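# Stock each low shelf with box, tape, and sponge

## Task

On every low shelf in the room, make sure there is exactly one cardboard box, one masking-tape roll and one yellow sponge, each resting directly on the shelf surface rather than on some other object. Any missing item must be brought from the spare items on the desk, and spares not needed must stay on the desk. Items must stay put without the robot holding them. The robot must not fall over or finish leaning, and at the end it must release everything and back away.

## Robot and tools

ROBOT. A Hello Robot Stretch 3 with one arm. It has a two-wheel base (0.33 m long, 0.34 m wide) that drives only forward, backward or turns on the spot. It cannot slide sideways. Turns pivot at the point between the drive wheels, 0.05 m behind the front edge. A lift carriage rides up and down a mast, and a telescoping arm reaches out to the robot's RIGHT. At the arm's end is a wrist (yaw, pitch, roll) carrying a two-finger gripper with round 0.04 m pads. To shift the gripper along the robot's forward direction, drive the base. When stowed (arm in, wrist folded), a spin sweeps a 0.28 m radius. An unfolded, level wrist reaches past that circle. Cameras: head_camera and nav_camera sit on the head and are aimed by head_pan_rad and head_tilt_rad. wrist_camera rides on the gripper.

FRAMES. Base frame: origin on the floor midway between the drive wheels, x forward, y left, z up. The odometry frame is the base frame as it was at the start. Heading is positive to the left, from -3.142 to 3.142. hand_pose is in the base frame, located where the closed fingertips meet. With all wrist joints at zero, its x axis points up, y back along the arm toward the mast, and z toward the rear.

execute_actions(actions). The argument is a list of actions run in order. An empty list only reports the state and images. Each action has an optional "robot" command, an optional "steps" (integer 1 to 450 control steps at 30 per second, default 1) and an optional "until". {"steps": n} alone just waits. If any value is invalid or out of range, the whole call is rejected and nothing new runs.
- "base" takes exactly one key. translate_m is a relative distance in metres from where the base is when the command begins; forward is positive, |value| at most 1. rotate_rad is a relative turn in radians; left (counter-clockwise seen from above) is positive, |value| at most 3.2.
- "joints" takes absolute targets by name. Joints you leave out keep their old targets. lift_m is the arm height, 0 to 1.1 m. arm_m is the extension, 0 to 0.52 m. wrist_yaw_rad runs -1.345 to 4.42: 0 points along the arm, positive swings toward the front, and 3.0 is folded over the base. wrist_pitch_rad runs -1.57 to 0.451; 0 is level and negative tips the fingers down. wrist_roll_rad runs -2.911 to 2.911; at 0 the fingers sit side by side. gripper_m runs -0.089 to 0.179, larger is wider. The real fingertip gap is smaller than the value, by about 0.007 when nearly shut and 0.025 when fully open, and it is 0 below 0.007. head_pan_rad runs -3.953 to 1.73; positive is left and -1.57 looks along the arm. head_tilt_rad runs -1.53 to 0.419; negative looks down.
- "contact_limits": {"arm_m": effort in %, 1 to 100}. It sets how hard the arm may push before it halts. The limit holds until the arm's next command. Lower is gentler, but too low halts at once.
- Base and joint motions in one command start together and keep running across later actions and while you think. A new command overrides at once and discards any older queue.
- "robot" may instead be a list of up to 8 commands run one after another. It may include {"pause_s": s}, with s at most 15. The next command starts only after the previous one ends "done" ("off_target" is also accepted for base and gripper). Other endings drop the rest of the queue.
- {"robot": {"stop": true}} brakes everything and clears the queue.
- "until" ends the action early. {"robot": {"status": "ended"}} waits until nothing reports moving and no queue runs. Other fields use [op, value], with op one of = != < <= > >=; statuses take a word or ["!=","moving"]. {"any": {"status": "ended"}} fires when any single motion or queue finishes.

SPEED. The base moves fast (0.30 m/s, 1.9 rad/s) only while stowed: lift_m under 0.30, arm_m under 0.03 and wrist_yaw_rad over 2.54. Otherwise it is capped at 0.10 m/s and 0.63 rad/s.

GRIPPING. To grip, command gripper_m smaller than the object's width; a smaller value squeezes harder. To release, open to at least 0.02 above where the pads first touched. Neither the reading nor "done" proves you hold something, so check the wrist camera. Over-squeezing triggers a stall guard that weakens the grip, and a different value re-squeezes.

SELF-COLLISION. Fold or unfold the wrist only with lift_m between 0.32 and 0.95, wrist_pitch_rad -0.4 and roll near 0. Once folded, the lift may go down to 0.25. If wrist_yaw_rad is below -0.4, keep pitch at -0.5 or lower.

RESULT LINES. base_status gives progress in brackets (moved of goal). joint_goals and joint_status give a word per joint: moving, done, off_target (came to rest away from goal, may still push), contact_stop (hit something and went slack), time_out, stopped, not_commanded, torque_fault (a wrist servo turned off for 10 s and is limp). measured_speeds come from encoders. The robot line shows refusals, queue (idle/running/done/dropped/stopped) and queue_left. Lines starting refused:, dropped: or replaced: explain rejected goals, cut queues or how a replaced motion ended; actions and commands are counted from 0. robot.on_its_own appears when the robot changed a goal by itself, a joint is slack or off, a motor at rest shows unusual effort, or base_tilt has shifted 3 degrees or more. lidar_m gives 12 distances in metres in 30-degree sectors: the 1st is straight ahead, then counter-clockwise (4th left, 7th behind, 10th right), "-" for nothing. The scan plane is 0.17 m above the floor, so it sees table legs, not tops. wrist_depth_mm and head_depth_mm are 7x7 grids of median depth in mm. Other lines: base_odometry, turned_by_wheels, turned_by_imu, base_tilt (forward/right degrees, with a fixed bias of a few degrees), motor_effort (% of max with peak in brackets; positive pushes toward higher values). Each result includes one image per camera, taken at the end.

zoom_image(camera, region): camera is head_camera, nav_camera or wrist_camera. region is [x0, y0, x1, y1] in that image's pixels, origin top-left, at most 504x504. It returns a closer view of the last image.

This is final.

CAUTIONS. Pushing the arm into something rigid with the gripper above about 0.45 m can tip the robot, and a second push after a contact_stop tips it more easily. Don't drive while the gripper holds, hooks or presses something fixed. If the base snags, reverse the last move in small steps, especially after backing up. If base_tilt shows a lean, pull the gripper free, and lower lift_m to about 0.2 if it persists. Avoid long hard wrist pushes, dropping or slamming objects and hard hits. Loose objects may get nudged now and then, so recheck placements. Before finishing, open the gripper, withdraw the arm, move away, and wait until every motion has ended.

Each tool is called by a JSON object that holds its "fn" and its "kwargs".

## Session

{"fn": "execute_actions", "kwargs": {"actions": [{"robot":{"joints":{"head_pan_rad":0,"head_tilt_rad":-0.5}},"steps":200,"until":{"robot":{"status":"ended"}}}]}}

{"fn": "execute_actions", "kwargs": {"actions": [{"robot":{"joints":{"head_pan_rad":1.6}},"steps":200,"until":{"robot":{"status":"ended"}}}]}}

{"fn": "execute_actions", "kwargs": {"actions": [{"robot":{"joints":{"head_pan_rad":-1.5}},"steps":200,"until":{"robot":{"status":"ended"}}}]}}

{"fn": "execute_actions", "kwargs": {"actions": [{"robot":{"joints":{"head_pan_rad":-3.0}},"steps":200,"until":{"robot":{"status":"ended"}}}]}}

Scene clock: 0.83 s.
robot.base_odometry: x=+0.000 y=+0.000 heading=+0.000 (m, m, rad; robot's odometry frame)
robot.turned_by_wheels: +0.000 (rad since the last result)
robot.turned_by_imu: +0.000 (rad since the last result)
robot.base_tilt: forward=-0.2 right=-0.5 (deg)
robot.lidar_m: 1.61 1.57 1.35 0.84 1.10 1.04 1.90 1.51 0.78 0.64 0.63 0.70
robot.head_depth_mm: 1647 1812 1997 2260 2056 1046 1086 / 1577 1737 1907 2134 2126 1662 1343 / 1518 1652 1823 2019 2074 1680 1375 / 1465 1589 1744 1902 2054 1638 1370 / 1412 1541 1681 1835 1986 1643 1357 / 1373 1471 1611 1773 1906 1632 1346 / 1325 1423 1545 1698 1830 1614 1345
robot.base_status: not_commanded
robot.joint_positions: lift_m=+0.541 arm_m=-0.002 wrist_yaw_rad=+2.821 wrist_pitch_rad=-0.512 wrist_roll_rad=+0.010 gripper_m=+0.037 head_pan_rad=-0.007 head_tilt_rad=-0.494
robot.joint_goals: lift_m=+0.541 arm_m=-0.002 wrist_yaw_rad=+2.821 wrist_pitch_rad=-0.512 wrist_roll_rad=+0.010 gripper_m=+0.037 head_pan_rad=+0.000 head_tilt_rad=-0.500
robot.joint_status: lift_m=not_commanded arm_m=not_commanded wrist_yaw_rad=not_commanded wrist_pitch_rad=not_commanded wrist_roll_rad=not_commanded gripper_m=not_commanded head_pan_rad=done head_tilt_rad=done
robot.measured_speeds: translate_m=+0.000 rotate_rad=+0.000 lift_m=+0.000 arm_m=+0.000 wrist_yaw_rad=+0.000 wrist_pitch_rad=+0.000 wrist_roll_rad=+0.000 head_pan_rad=+0.000 head_tilt_rad=+0.000
robot: refusals=0 queue=done queue_left=0
robot.motor_effort: left_wheel=+0(0) right_wheel=+0(0) lift_m=+29(29) arm_m=+0(0) wrist_yaw_rad=+1(0) wrist_pitch_rad=+7(7) wrist_roll_rad=+0(0) gripper_m=+0(0) head_pan_rad=+4(4) head_tilt_rad=-4(33) (%)
robot.hand_pose: x=+0.0453 y=+0.0574 z=+0.5329 quat_wxyz=(+0.287, +0.707, +0.067, +0.643) (m; robot's base frame)
robot.wrist_depth_mm: - 913 - - - - - / - 768 864 - - - - / 611 - - - - - - / 822 - 917 - - - - / 749 - 859 832 870 837 825 / 720 712 - 723 - 731 727 / 637 626 658 634 643 649 652
pictures: head_camera (sideways: a quarter turn clockwise sets it upright), nav_camera (sideways: a quarter turn counterclockwise sets it upright), wrist_camera
camera_calibration (this result's frames):
head_camera: T_world_to_cam=[[-0.482939, -0.0238055, -0.87533, 1.15864], [0.0337105, 0.998384, -0.0457509, 0.06112], [0.875005, -0.0516027, -0.481356, 0.578975], [0, 0, 0, 1]] pos_world=[0.0508844, -0.00356263, 1.29568]
nav_camera: T_world_to_cam=[[0.457046, 0.0089114, 0.889398, -1.12405], [-0.00209476, -0.999936, 0.0110954, 0.0365421], [0.889441, -0.00693418, -0.456998, 0.544986], [0, 0, 0, 1]] pos_world=[0.0290852, 0.0503357, 1.24838]
wrist_camera: T_world_to_cam=[[0.960665, -0.277706, 0.00143384, -0.0253155], [-0.181022, -0.630106, -0.755114, 0.475674], [0.210603, 0.725152, -0.655592, 0.464178], [0, 0, 0, 1]] pos_world=[0.0126698, -0.043905, 0.663536]
Images, in order (width x height): head_camera 896x504, nav_camera 672x504, wrist_camera 644x364.

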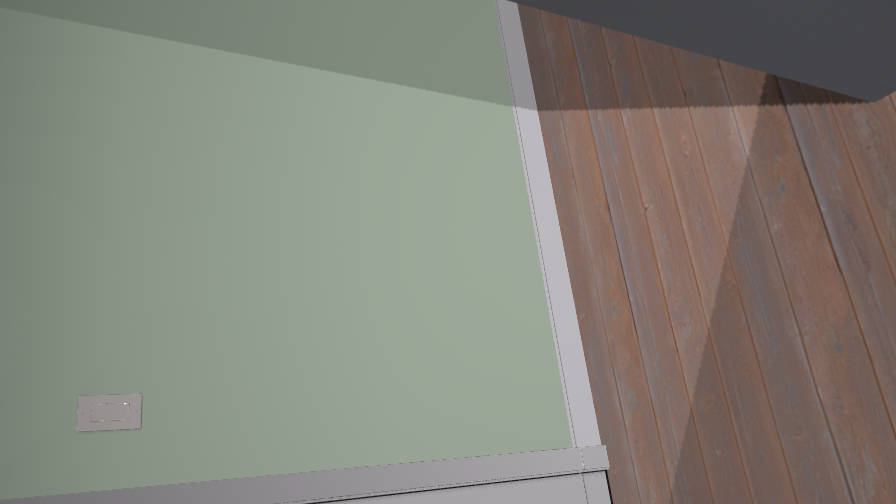

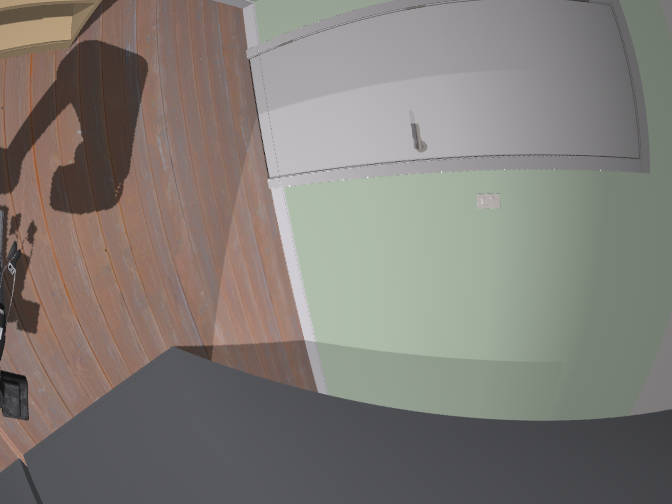

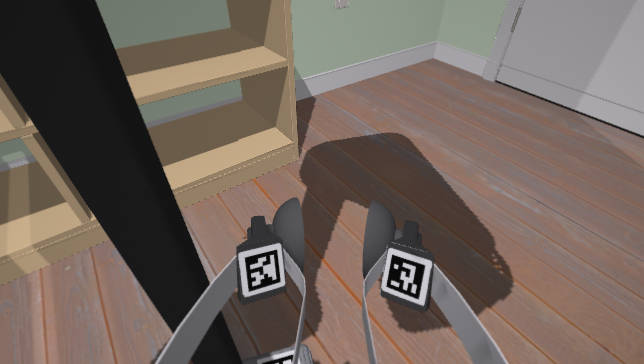

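Scene clock: 2.13 s.
robot.base_odometry: x=+0.000 y=+0.000 heading=+0.000 (m, m, rad; robot's odometry frame)
robot.turned_by_wheels: +0.000 (rad since the last result)
robot.turned_by_imu: +0.000 (rad since the last result)
robot.base_tilt: forward=-0.2 right=-0.5 (deg)
robot.lidar_m: 1.61 1.57 1.35 0.84 1.11 1.04 1.90 1.51 0.78 0.64 0.63 0.70
robot.head_depth_mm: 1100 1201 1333 1500 1703 1680 1390 / 1055 1152 1280 1429 1623 1662 1388 / 1024 1115 1235 1356 1480 1222 1342 / 988 1077 1178 1301 1096 1220 1278 / 963 1048 1139 1256 1079 1166 1245 / 927 1009 1099 1204 1057 1120 1202 / 906 974 1057 1157 1061 1090 1175
robot.base_status: not_commanded
robot.joint_positions: lift_m=+0.541 arm_m=-0.002 wrist_yaw_rad=+2.821 wrist_pitch_rad=-0.512 wrist_roll_rad=+0.010 gripper_m=+0.037 head_pan_rad=+1.593 head_tilt_rad=-0.494
robot.joint_goals: lift_m=+0.541 arm_m=-0.002 wrist_yaw_rad=+2.821 wrist_pitch_rad=-0.512 wrist_roll_rad=+0.010 gripper_m=+0.037 head_pan_rad=+1.600 head_tilt_rad=-0.500
robot.joint_status: lift_m=not_commanded arm_m=not_commanded wrist_yaw_rad=not_commanded wrist_pitch_rad=not_commanded wrist_roll_rad=not_commanded gripper_m=not_commanded head_pan_rad=done head_tilt_rad=done
robot.measured_speeds: translate_m=+0.000 rotate_rad=+0.000 lift_m=+0.000 arm_m=+0.000 wrist_yaw_rad=+0.000 wrist_pitch_rad=+0.000 wrist_roll_rad=+0.000 head_pan_rad=+0.000 head_tilt_rad=+0.000
robot: refusals=0 queue=done queue_left=0
robot.motor_effort: left_wheel=+0(0) right_wheel=+0(0) lift_m=+29(29) arm_m=+0(0) wrist_yaw_rad=+0(0) wrist_pitch_rad=+6(7) wrist_roll_rad=+0(0) gripper_m=+0(1) head_pan_rad=+5(59) head_tilt_rad=-3(4) (%)
robot.hand_pose: x=+0.0453 y=+0.0574 z=+0.5329 quat_wxyz=(+0.287, +0.707, +0.067, +0.643) (m; robot's base frame)
robot.wrist_depth_mm: - 913 - - - - - / - 781 871 - - - - / 617 - - - - - - / 834 - 942 - - - - / 765 - 861 837 842 828 823 / 713 723 - 720 - 731 725 / 636 632 645 634 642 642 647
pictures: head_camera (sideways: a quarter turn clockwise sets it upright), nav_camera (sideways: a quarter turn counterclockwise sets it upright), wrist_camera
camera_calibration (this result's frames):
head_camera: T_world_to_cam=[[0.0377157, -0.48229, -0.875199, 1.15529], [-0.99894, 0.00491784, -0.0457582, 0.0674287], [0.0263728, 0.875998, -0.481594, 0.58446], [0, 0, 0, 1]] pos_world=[0.00837085, 0.0448668, 1.29567]
nav_camera: T_world_to_cam=[[-0.0220818, 0.456841, 0.889274, -1.12096], [0.999581, 0.0267201, 0.0110941, 0.0304336], [-0.0186933, 0.889147, -0.457239, 0.55084], [0, 0, 0, 1]] pos_world=[-0.0448767, 0.0215108, 1.24837]
wrist_camera: T_world_to_cam=[[0.960665, -0.277706, 0.0014339, -0.0253156], [-0.181022, -0.630106, -0.755114, 0.475674], [0.210603, 0.725152, -0.655592, 0.464179], [0, 0, 0, 1]] pos_world=[0.0126698, -0.043905, 0.663536]
Images, in order (width x height): head_camera 896x504, nav_camera 672x504, wrist_camera 644x364.

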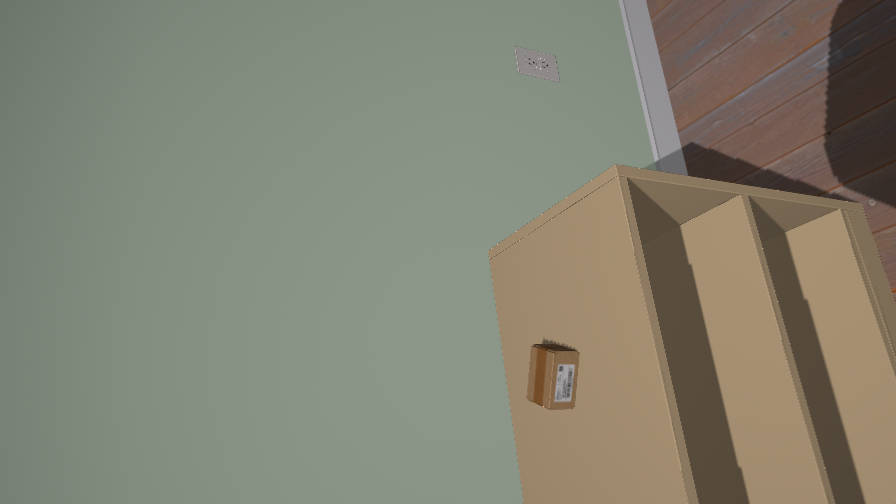

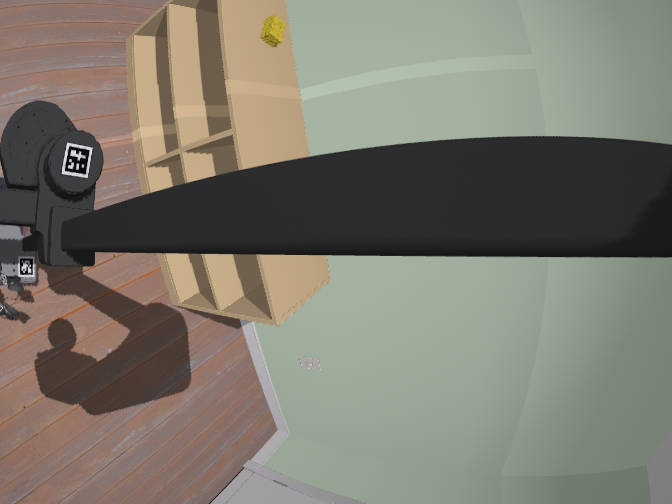

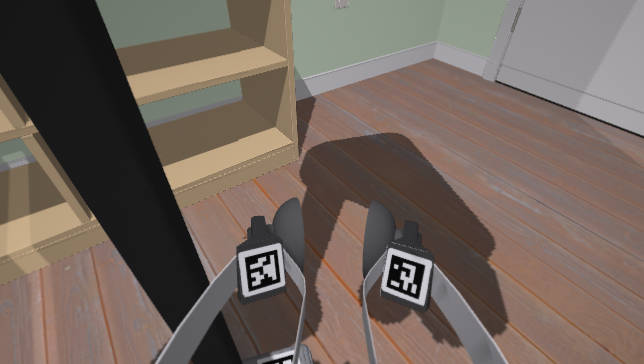

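Scene clock: 4.00 s.
robot.base_odometry: x=+0.000 y=+0.000 heading=+0.000 (m, m, rad; robot's odometry frame)
robot.turned_by_wheels: +0.000 (rad since the last result)
robot.turned_by_imu: +0.000 (rad since the last result)
robot.base_tilt: forward=-0.3 right=-0.5 (deg)
robot.lidar_m: 1.60 1.57 1.35 0.84 1.10 1.04 1.90 1.51 0.78 0.64 0.63 0.70
robot.head_depth_mm: 582 635 702 787 887 1027 1203 / 575 626 679 752 848 976 1144 / 551 597 663 742 827 943 1079 / 533 582 638 702 787 891 1024 / 521 563 616 677 755 854 976 / 506 549 598 657 728 816 928 / 496 534 582 635 704 785 891
robot.base_status: not_commanded
robot.joint_positions: lift_m=+0.541 arm_m=-0.002 wrist_yaw_rad=+2.821 wrist_pitch_rad=-0.512 wrist_roll_rad=+0.010 gripper_m=+0.037 head_pan_rad=-1.493 head_tilt_rad=-0.494
robot.joint_goals: lift_m=+0.541 arm_m=-0.002 wrist_yaw_rad=+2.821 wrist_pitch_rad=-0.512 wrist_roll_rad=+0.010 gripper_m=+0.037 head_pan_rad=-1.500 head_tilt_rad=-0.500
robot.joint_status: lift_m=not_commanded arm_m=not_commanded wrist_yaw_rad=not_commanded wrist_pitch_rad=not_commanded wrist_roll_rad=not_commanded gripper_m=not_commanded head_pan_rad=done head_tilt_rad=done
robot.measured_speeds: translate_m=+0.000 rotate_rad=+0.000 lift_m=+0.000 arm_m=+0.000 wrist_yaw_rad=+0.000 wrist_pitch_rad=+0.000 wrist_roll_rad=+0.000 head_pan_rad=+0.000 head_tilt_rad=+0.000
robot: refusals=0 queue=done queue_left=0
robot.motor_effort: left_wheel=+0(0) right_wheel=+0(0) lift_m=+29(29) arm_m=+0(1) wrist_yaw_rad=+0(0) wrist_pitch_rad=+7(6) wrist_roll_rad=+0(0) gripper_m=+0(0) head_pan_rad=-4(57) head_tilt_rad=-4(3) (%)
robot.hand_pose: x=+0.0453 y=+0.0574 z=+0.5329 quat_wxyz=(+0.287, +0.707, +0.067, +0.643) (m; robot's base frame)
robot.wrist_depth_mm: - 917 - - - - - / - 782 855 - - - - / 611 - - - - - - / 818 - 929 - - - - / 755 - 855 837 859 826 835 / 716 727 - 717 - 718 723 / 634 638 656 634 632 624 640
pictures: head_camera (sideways: a quarter turn clockwise sets it upright), nav_camera (sideways: a quarter turn counterclockwise sets it upright), wrist_camera
camera_calibration (this result's frames):
head_camera: T_world_to_cam=[[-0.0646891, 0.479573, -0.875114, 1.1558], [0.997646, 0.0510642, -0.0457629, 0.0552556], [0.0227403, -0.876015, -0.481747, 0.584683], [0, 0, 0, 1]] pos_world=[0.00634637, -0.0449224, 1.29566]
nav_camera: T_world_to_cam=[[0.0476541, -0.455042, 0.889194, -1.12128], [-0.996514, -0.0826823, 0.0110933, 0.0426109], [0.0684727, -0.886623, -0.457396, 0.550512], [0, 0, 0, 1]] pos_world=[0.0582011, -0.0186117, 1.24837]
wrist_camera: T_world_to_cam=[[0.960665, -0.277706, 0.00143377, -0.0253155], [-0.181022, -0.630106, -0.755114, 0.475674], [0.210603, 0.725152, -0.655592, 0.464179], [0, 0, 0, 1]] pos_world=[0.0126698, -0.043905, 0.663536]
Images, in order (width x height): head_camera 896x504, nav_camera 672x504, wrist_camera 644x364.

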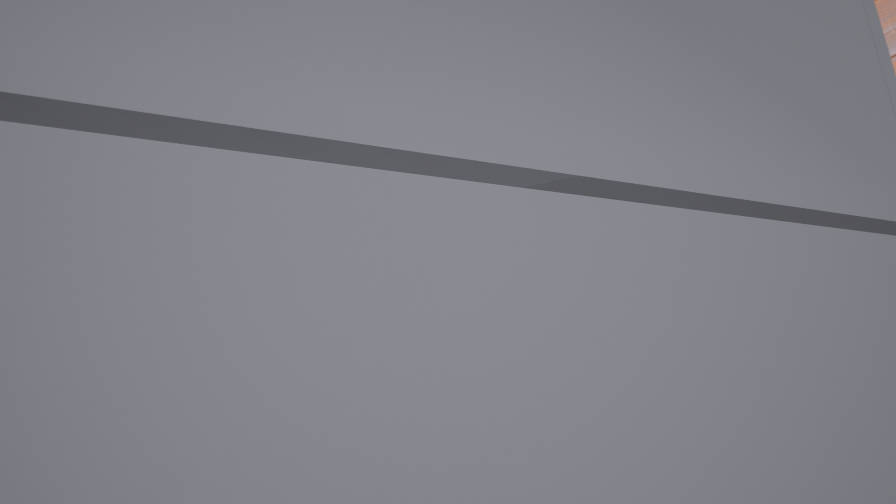

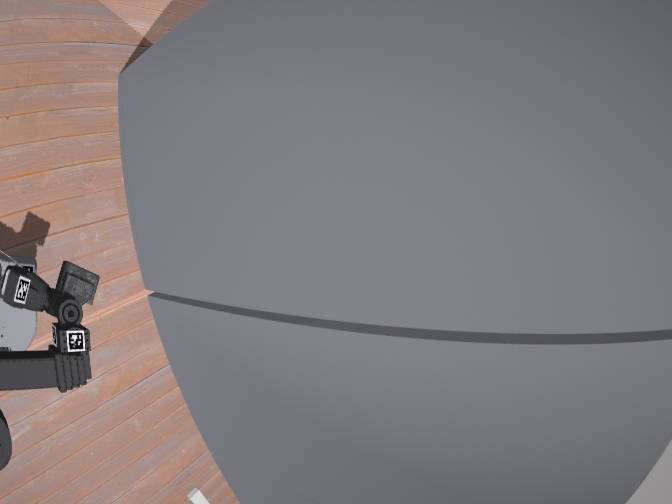

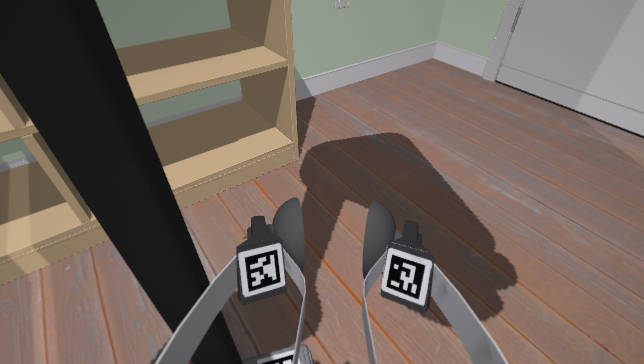

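Scene clock: 5.27 s.
robot.base_odometry: x=+0.000 y=+0.000 heading=+0.000 (m, m, rad; robot's odometry frame)
robot.turned_by_wheels: +0.000 (rad since the last result)
robot.turned_by_imu: +0.000 (rad since the last result)
robot.base_tilt: forward=-0.2 right=-0.5 (deg)
robot.lidar_m: 1.61 1.57 1.35 0.84 1.10 1.03 1.90 1.51 0.78 0.64 0.63 0.70
robot.head_depth_mm: 1983 2048 2029 2128 2083 1686 1370 / 2006 2158 1959 2422 2083 1675 1392 / 1980 2112 2372 2559 2091 1656 1379 / 1946 2066 2318 2530 2083 1653 1363 / 1929 2004 2278 2420 1988 1631 1364 / 1854 1957 2164 2101 2035 1620 1353 / 1825 1899 2154 2363 2005 1605 1342
robot.base_status: not_commanded
robot.joint_positions: lift_m=+0.541 arm_m=-0.002 wrist_yaw_rad=+2.821 wrist_pitch_rad=-0.512 wrist_roll_rad=+0.010 gripper_m=+0.037 head_pan_rad=-2.993 head_tilt_rad=-0.494
robot.joint_goals: lift_m=+0.541 arm_m=-0.002 wrist_yaw_rad=+2.821 wrist_pitch_rad=-0.512 wrist_roll_rad=+0.010 gripper_m=+0.037 head_pan_rad=-3.000 head_tilt_rad=-0.500
robot.joint_status: lift_m=not_commanded arm_m=not_commanded wrist_yaw_rad=not_commanded wrist_pitch_rad=not_commanded wrist_roll_rad=not_commanded gripper_m=not_commanded head_pan_rad=done head_tilt_rad=done
robot.measured_speeds: translate_m=+0.000 rotate_rad=+0.000 lift_m=+0.000 arm_m=+0.000 wrist_yaw_rad=+0.000 wrist_pitch_rad=+0.000 wrist_roll_rad=+0.000 head_pan_rad=+0.000 head_tilt_rad=+0.000
robot: refusals=0 queue=done queue_left=0
robot.motor_effort: left_wheel=+0(0) right_wheel=+0(0) lift_m=+29(29) arm_m=+0(0) wrist_yaw_rad=+0(1) wrist_pitch_rad=+7(6) wrist_roll_rad=+1(0) gripper_m=+0(0) head_pan_rad=-4(58) head_tilt_rad=-3(3) (%)
robot.hand_pose: x=+0.0453 y=+0.0574 z=+0.5329 quat_wxyz=(+0.287, +0.707, +0.067, +0.643) (m; robot's base frame)
robot.wrist_depth_mm: - 920 - - - - - / - 773 856 - - - - / 619 - - - - - - / 814 - 965 - - - - / 752 - 866 835 847 839 843 / 731 725 - 726 - 719 718 / 636 638 652 641 637 647 649
pictures: head_camera (sideways: a quarter turn clockwise sets it upright), nav_camera (sideways: a quarter turn counterclockwise sets it upright), wrist_camera
camera_calibration (this result's frames):
head_camera: T_world_to_cam=[[0.47382, 0.0984556, -0.875101, 1.1525], [0.121511, -0.991535, -0.0457637, 0.0606011], [-0.872198, -0.0846505, -0.481772, 0.590174], [0, 0, 0, 1]] pos_world=[-0.0386923, -0.00342351, 1.29566]
nav_camera: T_world_to_cam=[[-0.450556, -0.079728, 0.889181, -1.11823], [-0.152969, 0.988169, 0.0110931, 0.0374654], [-0.879545, -0.131019, -0.457421, 0.556328], [0, 0, 0, 1]] pos_world=[-0.0087779, -0.0532869, 1.24837]
wrist_camera: T_world_to_cam=[[0.960665, -0.277706, 0.00143378, -0.0253155], [-0.181022, -0.630106, -0.755114, 0.475674], [0.210603, 0.725152, -0.655592, 0.464178], [0, 0, 0, 1]] pos_world=[0.0126698, -0.043905, 0.663536]
Images, in order (width x height): head_camera 896x504, nav_camera 672x504, wrist_camera 644x364.

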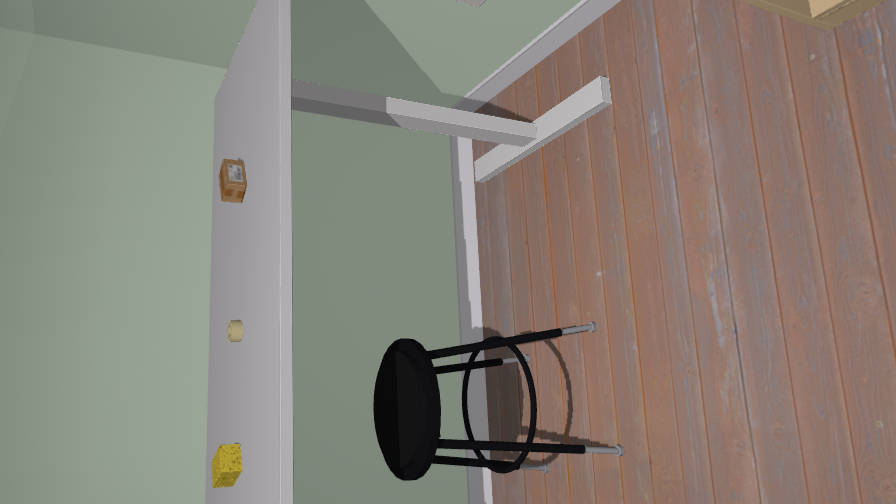

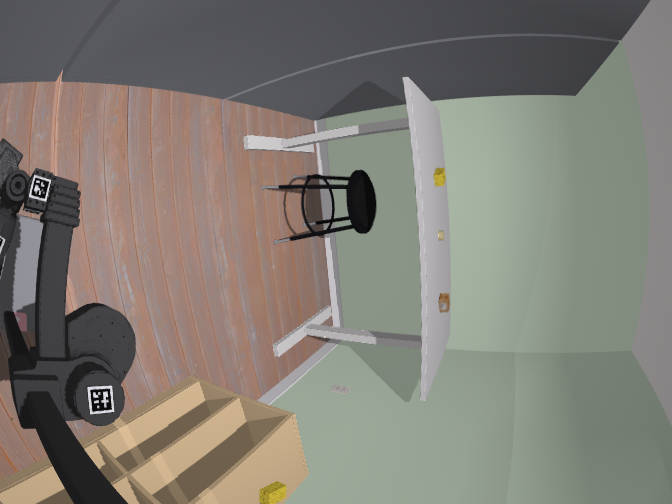

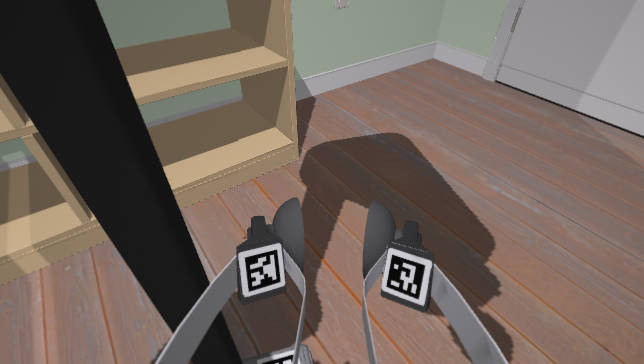

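{"fn": "execute_actions", "kwargs": {"actions": [{"robot":[{"base":{"rotate_rad":0.38},"joints":{"wrist_pitch_rad":-0.4,"wrist_yaw_rad":3.0,"head_pan_rad":1.73,"head_tilt_rad":-0.7}},{"joints":{"lift_m":0.28}}],"steps":300,"until":{"robot":{"status":"ended"}}}]}}

{"fn": "execute_actions", "kwargs": {"actions": [{"robot":[{"base":{"translate_m":1.0},"joints":{"head_pan_rad":-0.8,"head_tilt_rad":-0.4}},{"base":{"rotate_rad":-1.57}},{"base":{"translate_m":1.0}},{"base":{"translate_m":0.4}}],"steps":450,"until":{"robot":{"status":"ended"}}}]}}

{"fn": "execute_actions", "kwargs": {"actions": [{"robot":{"joints":{"head_pan_rad":-1.4,"head_tilt_rad":-0.3}},"steps":200,"until":{"robot":{"status":"ended"}}}]}}

Scene clock: 18.57 s.
robot.base_odometry: x=+0.000 y=+0.000 heading=+0.380 (m, m, rad; robot's odometry frame)
robot.turned_by_wheels: +0.380 (rad since the last result)
robot.turned_by_imu: +0.381 (rad since the last result)
robot.base_tilt: forward=-0.2 right=-0.5 (deg)
robot.lidar_m: 1.57 1.52 0.84 0.73 1.04 1.03 1.52 0.87 0.65 0.63 0.66 1.65
robot.head_depth_mm: 918 1014 1145 1082 1167 1299 1247 / 925 1033 1166 1070 1180 1319 1245 / 944 1051 1184 1088 1185 1334 1224 / 962 1072 1219 1081 1200 1337 1215 / 978 1093 1230 1069 1188 1345 1218 / 995 1112 1246 1058 1237 1335 1216 / 1002 1128 1239 - - - -
robot.base_status: done (rotate_rad +0.3799 of +0.3800)
robot.joint_positions: lift_m=+0.280 arm_m=-0.002 wrist_yaw_rad=+2.997 wrist_pitch_rad=-0.423 wrist_roll_rad=+0.010 gripper_m=+0.037 head_pan_rad=+1.716 head_tilt_rad=-0.692
robot.joint_goals: lift_m=+0.280 arm_m=-0.002 wrist_yaw_rad=+3.000 wrist_pitch_rad=-0.400 wrist_roll_rad=+0.010 gripper_m=+0.037 head_pan_rad=+1.730 head_tilt_rad=-0.700
robot.joint_status: lift_m=done arm_m=not_commanded wrist_yaw_rad=done wrist_pitch_rad=done wrist_roll_rad=not_commanded gripper_m=not_commanded head_pan_rad=done head_tilt_rad=done
robot.measured_speeds: translate_m=+0.000 rotate_rad=+0.000 lift_m=+0.000 arm_m=+0.000 wrist_yaw_rad=+0.000 wrist_pitch_rad=+0.000 wrist_roll_rad=+0.000 head_pan_rad=+0.000 head_tilt_rad=+0.000
robot: refusals=0 queue=done queue_left=0
robot.motor_effort: left_wheel=-1(4) right_wheel=+4(10) lift_m=+22(28) arm_m=+0(0) wrist_yaw_rad=+4(7) wrist_pitch_rad=+12(13) wrist_roll_rad=+0(0) gripper_m=+0(0) head_pan_rad=+5(58) head_tilt_rad=-5(23) (%)
robot.hand_pose: x=+0.0110 y=+0.0781 z=+0.2919 quat_wxyz=(+0.199, +0.703, +0.097, +0.676) (m; robot's base frame)
robot.wrist_depth_mm: 942 - - - - - - / 902 - 871 - 961 - - / 786 793 786 810 814 893 889 / 692 690 678 689 696 704 701 / 554 565 - 571 588 570 565 / 480 493 - - - 481 481 / 429 - - - 416 418 418
pictures: head_camera (sideways: a quarter turn clockwise sets it upright), nav_camera (sideways: a quarter turn counterclockwise sets it upright), wrist_camera
camera_calibration (this result's frames):
head_camera: T_world_to_cam=[[0.120186, -0.634886, -0.763201, 1.00876], [-0.990603, -0.127245, -0.0501453, 0.0730769], [-0.0652769, 0.762056, -0.644213, 0.796586], [0, 0, 0, 1]] pos_world=[0.00314921, 0.0427058, 1.28673]
nav_camera: T_world_to_cam=[[-0.102017, 0.614785, 0.782069, -0.980691], [0.988427, 0.151371, 0.00994343, 0.0320024], [-0.112269, 0.774033, -0.623112, 0.767219], [0, 0, 0, 1]] pos_world=[-0.0455445, 0.00421672, 1.24471]
wrist_camera: T_world_to_cam=[[0.994386, -0.105697, 0.00488929, -0.0010089], [-0.057964, -0.582815, -0.810535, 0.311641], [0.0885203, 0.805701, -0.58567, 0.273069], [0, 0, 0, 1]] pos_world=[-0.00510499, -0.03849, 0.412529]
Images, in order (width x height): head_camera 896x504, nav_camera 672x504, wrist_camera 644x364.

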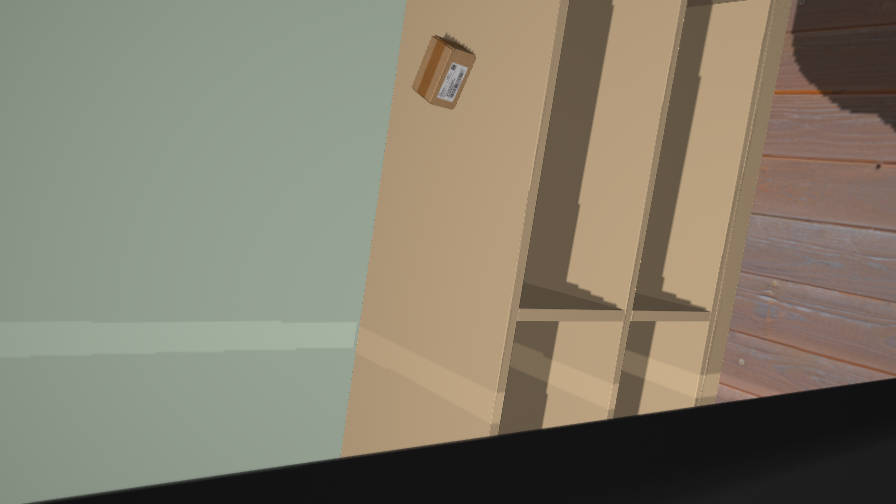

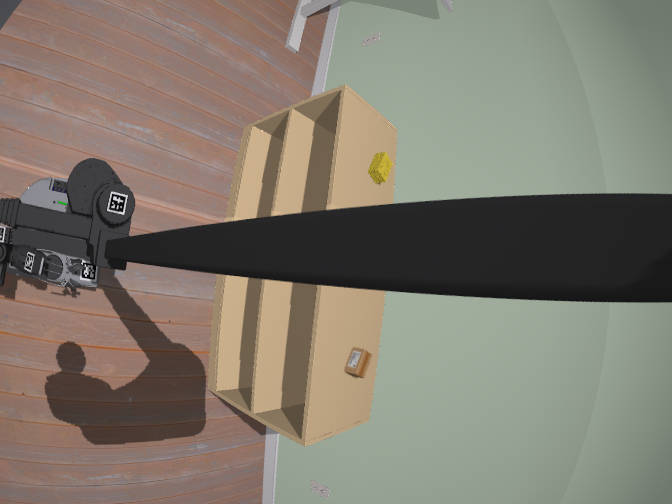

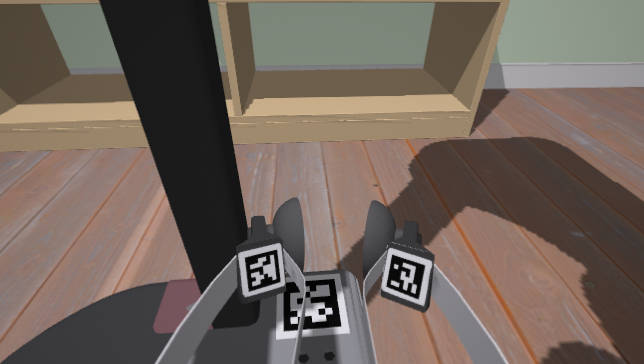

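Scene clock: 33.57 s.
robot.base_odometry: x=+1.449 y=-0.929 heading=-1.190 (m, m, rad; robot's odometry frame)
robot.turned_by_wheels: -1.570 (rad since the last result)
robot.turned_by_imu: -1.567 (rad since the last result)
robot.base_tilt: forward=+0.0 right=-0.9 (deg)
robot.lidar_m: 1.56 0.76 0.57 0.55 0.58 0.81 2.17 0.57 0.50 1.32 3.09 2.09
robot.head_depth_mm: 3256 3409 3534 3303 2426 1839 1483 / 3376 3657 3797 3501 2410 1838 1480 / 3059 3439 3702 3428 2406 1820 1482 / 2766 3108 3351 3416 2357 1787 1462 / 2581 2773 2994 3160 2293 1784 1450 / 2388 2529 2676 2731 2294 1766 1432 / 2245 2342 2476 2525 2273 1752 1423
robot.base_status: moving (translate_m +0.4000 of +0.4000)
robot.joint_positions: lift_m=+0.280 arm_m=-0.002 wrist_yaw_rad=+2.998 wrist_pitch_rad=-0.423 wrist_roll_rad=+0.010 gripper_m=+0.037 head_pan_rad=-0.793 head_tilt_rad=-0.408
robot.joint_goals: lift_m=+0.280 arm_m=-0.002 wrist_yaw_rad=+3.000 wrist_pitch_rad=-0.400 wrist_roll_rad=+0.010 gripper_m=+0.037 head_pan_rad=-0.800 head_tilt_rad=-0.400
robot.joint_status: lift_m=done arm_m=not_commanded wrist_yaw_rad=done wrist_pitch_rad=done wrist_roll_rad=not_commanded gripper_m=not_commanded head_pan_rad=done head_tilt_rad=done
robot.measured_speeds: translate_m=+0.000 rotate_rad=+0.000 lift_m=+0.000 arm_m=+0.000 wrist_yaw_rad=+0.000 wrist_pitch_rad=+0.000 wrist_roll_rad=+0.000 head_pan_rad=+0.000 head_tilt_rad=+0.000
robot: refusals=0 queue=running queue_left=0
robot.motor_effort: left_wheel=+1(9) right_wheel=-3(11) lift_m=+22(22) arm_m=-1(1) wrist_yaw_rad=+3(3) wrist_pitch_rad=+12(12) wrist_roll_rad=+0(0) gripper_m=+0(0) head_pan_rad=-3(56) head_tilt_rad=+4(29) (%)
robot.hand_pose: x=+0.0108 y=+0.0781 z=+0.2919 quat_wxyz=(+0.198, +0.703, +0.098, +0.676) (m; robot's base frame)
robot.wrist_depth_mm: 510 - 523 534 538 547 556 / 554 553 580 582 595 597 612 / 599 609 634 637 642 658 671 / 638 655 652 653 688 685 698 / 563 570 - 563 588 575 569 / 477 495 - - - 483 483 / 428 - - - 419 420 414
pictures: head_camera (sideways: a quarter turn clockwise sets it upright), nav_camera (sideways: a quarter turn counterclockwise sets it upright), wrist_camera
camera_calibration (this result's frames):
head_camera: T_world_to_cam=[[-0.30438, 0.270494, -0.913338, 1.20713], [0.733089, 0.678753, -0.0432904, 0.0536554], [0.608221, -0.682735, -0.404895, 0.481108], [0, 0, 0, 1]] pos_world=[0.0354711, -0.0344708, 1.29964]
nav_camera: T_world_to_cam=[[0.27477, -0.261902, 0.925153, -1.16959], [-0.709859, -0.704251, 0.0114604, 0.0403831], [0.648539, -0.659877, -0.37942, 0.445505], [0, 0, 0, 1]] pos_world=[0.061106, 0.0161008, 1.25062]
wrist_camera: T_world_to_cam=[[0.994457, -0.105026, 0.00490008, -0.000917459], [-0.0575375, -0.582631, -0.810698, 0.311726], [0.0879989, 0.805922, -0.585445, 0.273003], [0, 0, 0, 1]] pos_world=[-0.00517565, -0.0384945, 0.412548]
Images, in order (width x height): head_camera 896x504, nav_camera 672x504, wrist_camera 644x364.

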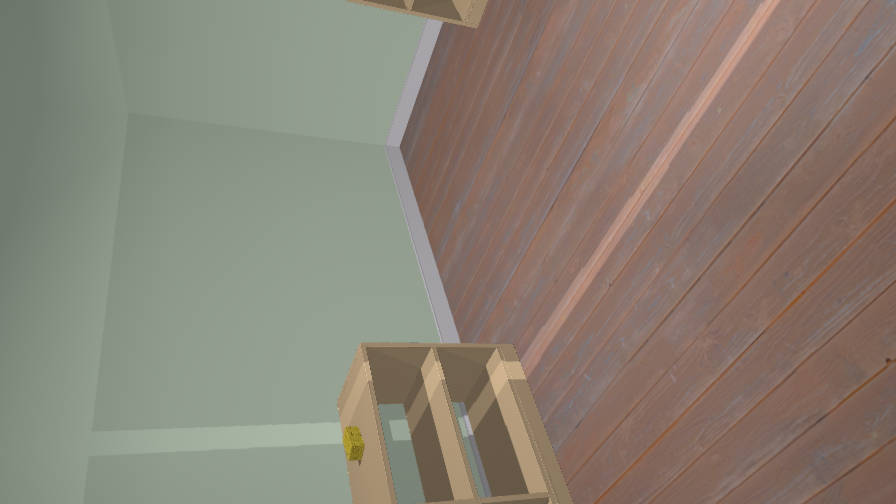

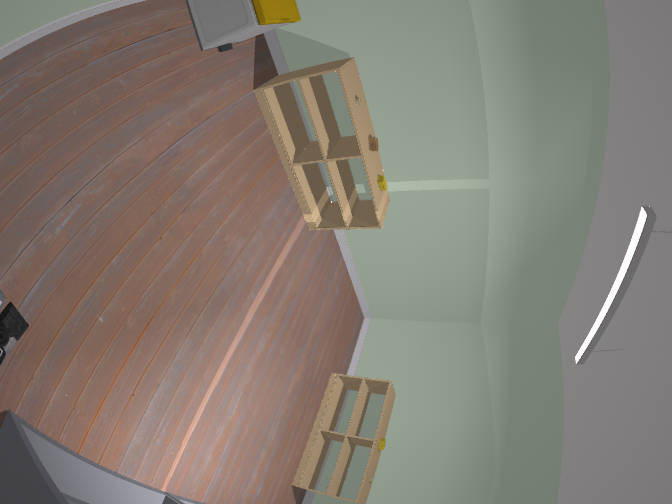

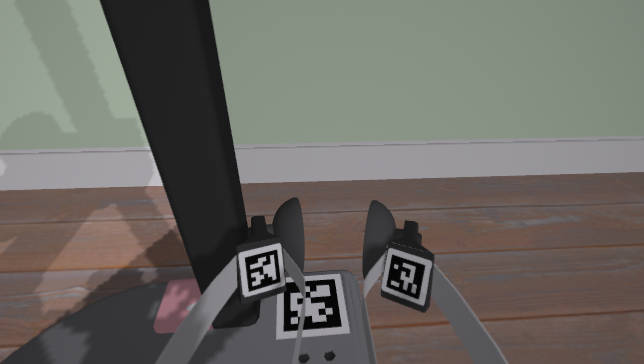

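Scene clock: 34.47 s.
robot.base_odometry: x=+1.449 y=-0.929 heading=-1.190 (m, m, rad; robot's odometry frame)
robot.turned_by_wheels: +0.000 (rad since the last result)
robot.turned_by_imu: +0.000 (rad since the last result)
robot.base_tilt: forward=-0.2 right=-0.5 (deg)
robot.lidar_m: 1.56 0.76 0.57 0.55 0.58 0.81 2.18 0.57 0.50 1.32 3.09 2.09
robot.head_depth_mm: 2810 2919 2908 2241 2305 1854 1485 / 2835 2954 3145 3336 2880 2061 1612 / 2865 3083 3222 3334 2825 2052 1605 / 2972 3117 3316 3350 2795 2025 1590 / 3032 3167 3364 3271 2758 1993 1576 / 3100 3239 3371 3235 2700 1983 1574 / 3162 3355 3496 3708 2689 1957 1547
robot.base_status: done (translate_m +0.4000 of +0.4000)
robot.joint_positions: lift_m=+0.280 arm_m=-0.002 wrist_yaw_rad=+2.998 wrist_pitch_rad=-0.423 wrist_roll_rad=+0.010 gripper_m=+0.037 head_pan_rad=-1.393 head_tilt_rad=-0.310
robot.joint_goals: lift_m=+0.280 arm_m=-0.002 wrist_yaw_rad=+3.000 wrist_pitch_rad=-0.400 wrist_roll_rad=+0.010 gripper_m=+0.037 head_pan_rad=-1.400 head_tilt_rad=-0.300
robot.joint_status: lift_m=done arm_m=not_commanded wrist_yaw_rad=done wrist_pitch_rad=done wrist_roll_rad=not_commanded gripper_m=not_commanded head_pan_rad=done head_tilt_rad=done
robot.measured_speeds: translate_m=+0.000 rotate_rad=+0.000 lift_m=+0.000 arm_m=+0.000 wrist_yaw_rad=+0.000 wrist_pitch_rad=+0.000 wrist_roll_rad=+0.000 head_pan_rad=+0.000 head_tilt_rad=+0.000
robot: refusals=0 queue=done queue_left=0
robot.motor_effort: left_wheel=+2(2) right_wheel=-3(3) lift_m=+22(22) arm_m=-1(1) wrist_yaw_rad=+3(2) wrist_pitch_rad=+12(11) wrist_roll_rad=+0(0) gripper_m=+0(0) head_pan_rad=-4(45) head_tilt_rad=+5(17) (%)
robot.hand_pose: x=+0.0108 y=+0.0781 z=+0.2919 quat_wxyz=(+0.198, +0.703, +0.098, +0.676) (m; robot's base frame)
robot.wrist_depth_mm: 507 - 524 534 540 546 549 / 544 560 566 577 578 596 607 / 607 615 622 641 657 657 664 / 649 655 669 657 678 688 700 / 557 562 - 569 591 573 570 / 482 492 - - - 483 490 / 426 - - - 415 418 419
pictures: head_camera (sideways: a quarter turn clockwise sets it upright), nav_camera (sideways: a quarter turn counterclockwise sets it upright), wrist_camera
camera_calibration (this result's frames):
head_camera: T_world_to_cam=[[-0.0824957, 0.305378, -0.948651, 1.25187], [0.988964, 0.142631, -0.0400872, 0.0479296], [0.123066, -0.941488, -0.313774, 0.365484], [0, 0, 0, 1]] pos_world=[0.0108944, -0.0450302, 1.30418]
nav_camera: T_world_to_cam=[[0.062718, -0.280566, 0.957783, -1.21089], [-0.983653, -0.179688, 0.0117754, 0.0416417], [0.168799, -0.942865, -0.287249, 0.328477], [0, 0, 0, 1]] pos_world=[0.0614592, -0.0225434, 1.25364]
wrist_camera: T_world_to_cam=[[0.994457, -0.105025, 0.00490024, -0.000917477], [-0.0575372, -0.582631, -0.810698, 0.311726], [0.0879987, 0.805922, -0.585445, 0.273003], [0, 0, 0, 1]] pos_world=[-0.00517569, -0.0384945, 0.412548]
Images, in order (width x height): head_camera 896x504, nav_camera 672x504, wrist_camera 644x364.

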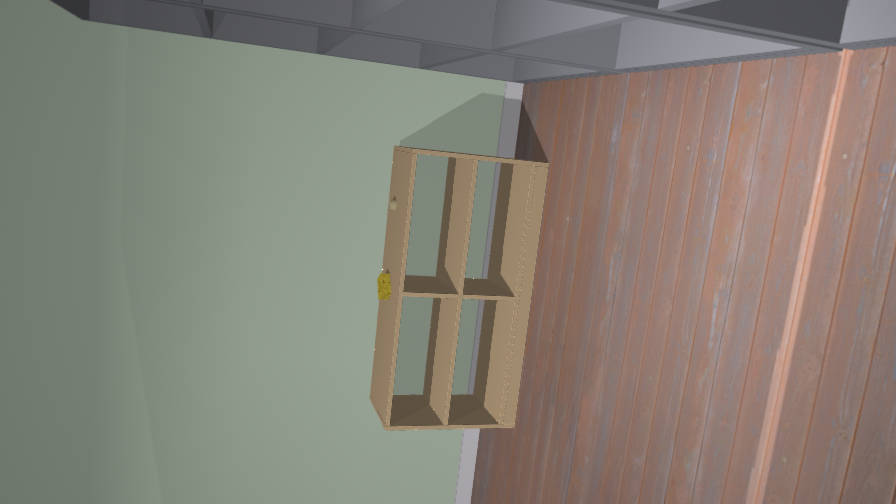

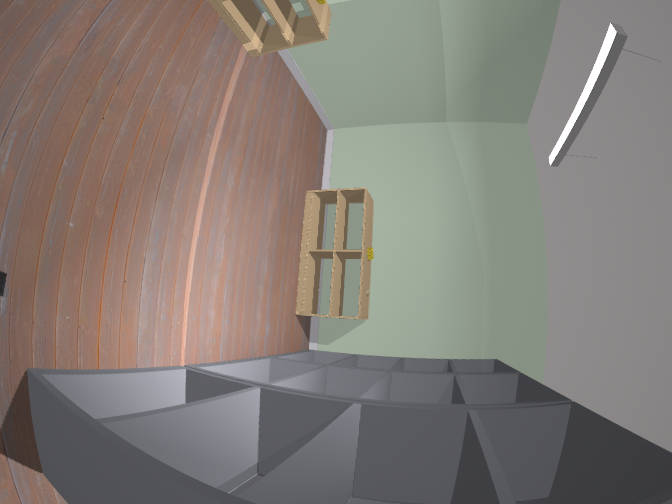

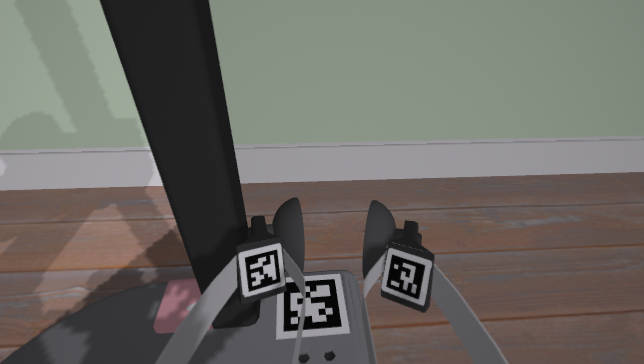

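{"fn": "execute_actions", "kwargs": {"actions": [{"robot":[{"base":{"translate_m":-1.0},"joints":{"head_pan_rad":-1.9,"head_tilt_rad":-0.5}},{"base":{"translate_m":-0.4}},{"base":{"rotate_rad":-1.57}},{"base":{"translate_m":1.0}},{"base":{"translate_m":1.0}},{"base":{"rotate_rad":1.57}},{"joints":{"lift_m":0.94}},{"joints":{"wrist_yaw_rad":0,"gripper_m":0.12}}],"steps":450,"until":{"robot":{"status":"ended"}}},{"steps":450,"until":{"robot":{"status":"ended"}}},{"steps":450,"until":{"robot":{"status":"ended"}}}]}}

Scene clock: 72.37 s.
robot.base_odometry: x=-0.927 y=-0.374 heading=-1.190 (m, m, rad; robot's odometry frame)
robot.turned_by_wheels: +0.000 (rad since the last result)
robot.turned_by_imu: +0.419 (rad since the last result)
robot.base_tilt: forward=-1.0 right=-2.0 (deg)
robot.lidar_m: 0.54 0.70 1.62 1.63 1.29 0.84 1.18 0.65 0.53 0.75 0.56 0.53
robot.head_depth_mm: 1007 1082 1150 796 582 - - / 1011 1105 1161 789 579 - - / 1032 1105 1168 741 575 - - / 1034 1118 1175 761 571 - - / 1046 1134 1189 769 567 494 - / 1065 1146 1212 761 563 - - / 1073 1165 1199 753 559 - -
robot.base_status: done (rotate_rad +1.5699 of +1.5700)
robot.joint_positions: lift_m=+0.940 arm_m=-0.002 wrist_yaw_rad=-0.009 wrist_pitch_rad=-0.442 wrist_roll_rad=+0.007 gripper_m=+0.120 head_pan_rad=-1.893 head_tilt_rad=-0.495
robot.joint_goals: lift_m=+0.940 arm_m=-0.002 wrist_yaw_rad=+0.000 wrist_pitch_rad=-0.400 wrist_roll_rad=+0.007 gripper_m=+0.120 head_pan_rad=-1.900 head_tilt_rad=-0.500
robot.joint_status: lift_m=done arm_m=not_commanded wrist_yaw_rad=done wrist_pitch_rad=done wrist_roll_rad=not_commanded gripper_m=done head_pan_rad=done head_tilt_rad=done
robot.measured_speeds: translate_m=+0.000 rotate_rad=+0.000 lift_m=+0.000 arm_m=+0.000 wrist_yaw_rad=+0.000 wrist_pitch_rad=+0.000 wrist_roll_rad=+0.000 head_pan_rad=+0.000 head_tilt_rad=+0.000
robot: refusals=0 queue=done queue_left=0
robot.motor_effort: left_wheel=-2(8) right_wheel=+0(25) lift_m=+26(36) arm_m=+0(1) wrist_yaw_rad=+12(100) wrist_pitch_rad=+23(26) wrist_roll_rad=+1(3) gripper_m=-2(85) head_pan_rad=-4(39) head_tilt_rad=-3(21) (%)
robot.hand_pose: x=-0.0235 y=-0.3646 z=+0.9474 quat_wxyz=(+0.687, +0.152, -0.693, -0.159) (m; robot's base frame)
robot.wrist_depth_mm: 363 433 569 683 677 666 659 / 366 431 401 397 396 397 357 / 369 285 285 284 282 282 283 / 398 473 241 220 221 221 219 / 413 510 804 727 186 187 179 / 449 503 845 - - - 156 / 465 600 887 - - 528 326
pictures: head_camera (sideways: a quarter turn clockwise sets it upright), nav_camera (sideways: a quarter turn counterclockwise sets it upright), wrist_camera
camera_calibration (this result's frames):
head_camera: T_world_to_cam=[[0.127648, 0.46737, -0.874798, 1.15422], [0.938572, -0.342032, -0.0457805, 0.0556388], [-0.320605, -0.815217, -0.482321, 0.587523], [0, 0, 0, 1]] pos_world=[-0.0111916, -0.0414575, 1.29563]
nav_camera: T_world_to_cam=[[-0.13377, -0.438147, 0.888894, -1.11979], [-0.949854, 0.312498, 0.0110902, 0.0423303], [-0.282637, -0.842836, -0.457978, 0.553411], [0, 0, 0, 1]] pos_world=[0.0468281, -0.037424, 1.24835]
wrist_camera: T_world_to_cam=[[-0.999503, -0.0307822, 0.00682384, -0.0381477], [-0.0239606, 0.600887, -0.798975, 1.00435], [0.0204939, -0.798741, -0.601325, 0.444955], [0, 0, 0, 1]] pos_world=[-0.0231827, -0.24927, 1.07027]
Images, in order (width x height): head_camera 896x504, nav_camera 672x504, wrist_camera 644x364.

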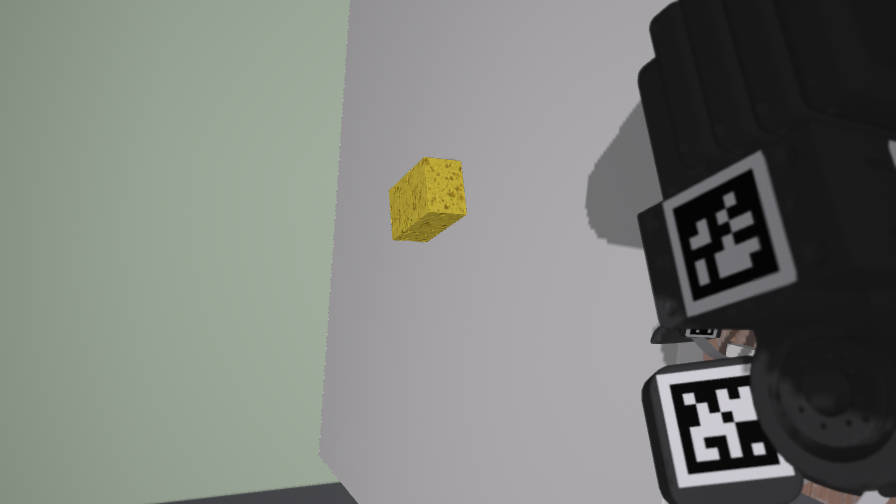

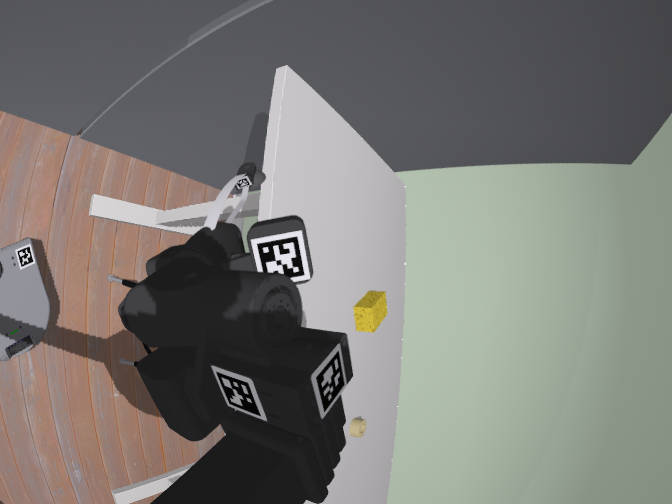

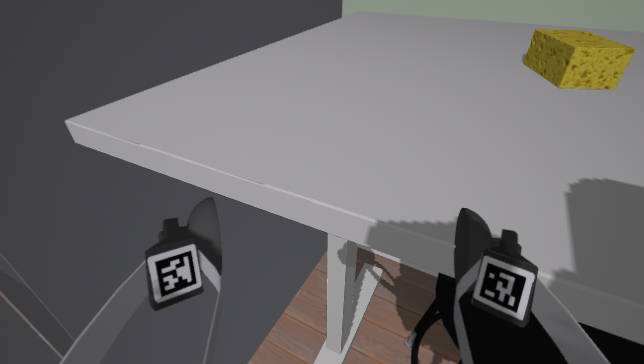

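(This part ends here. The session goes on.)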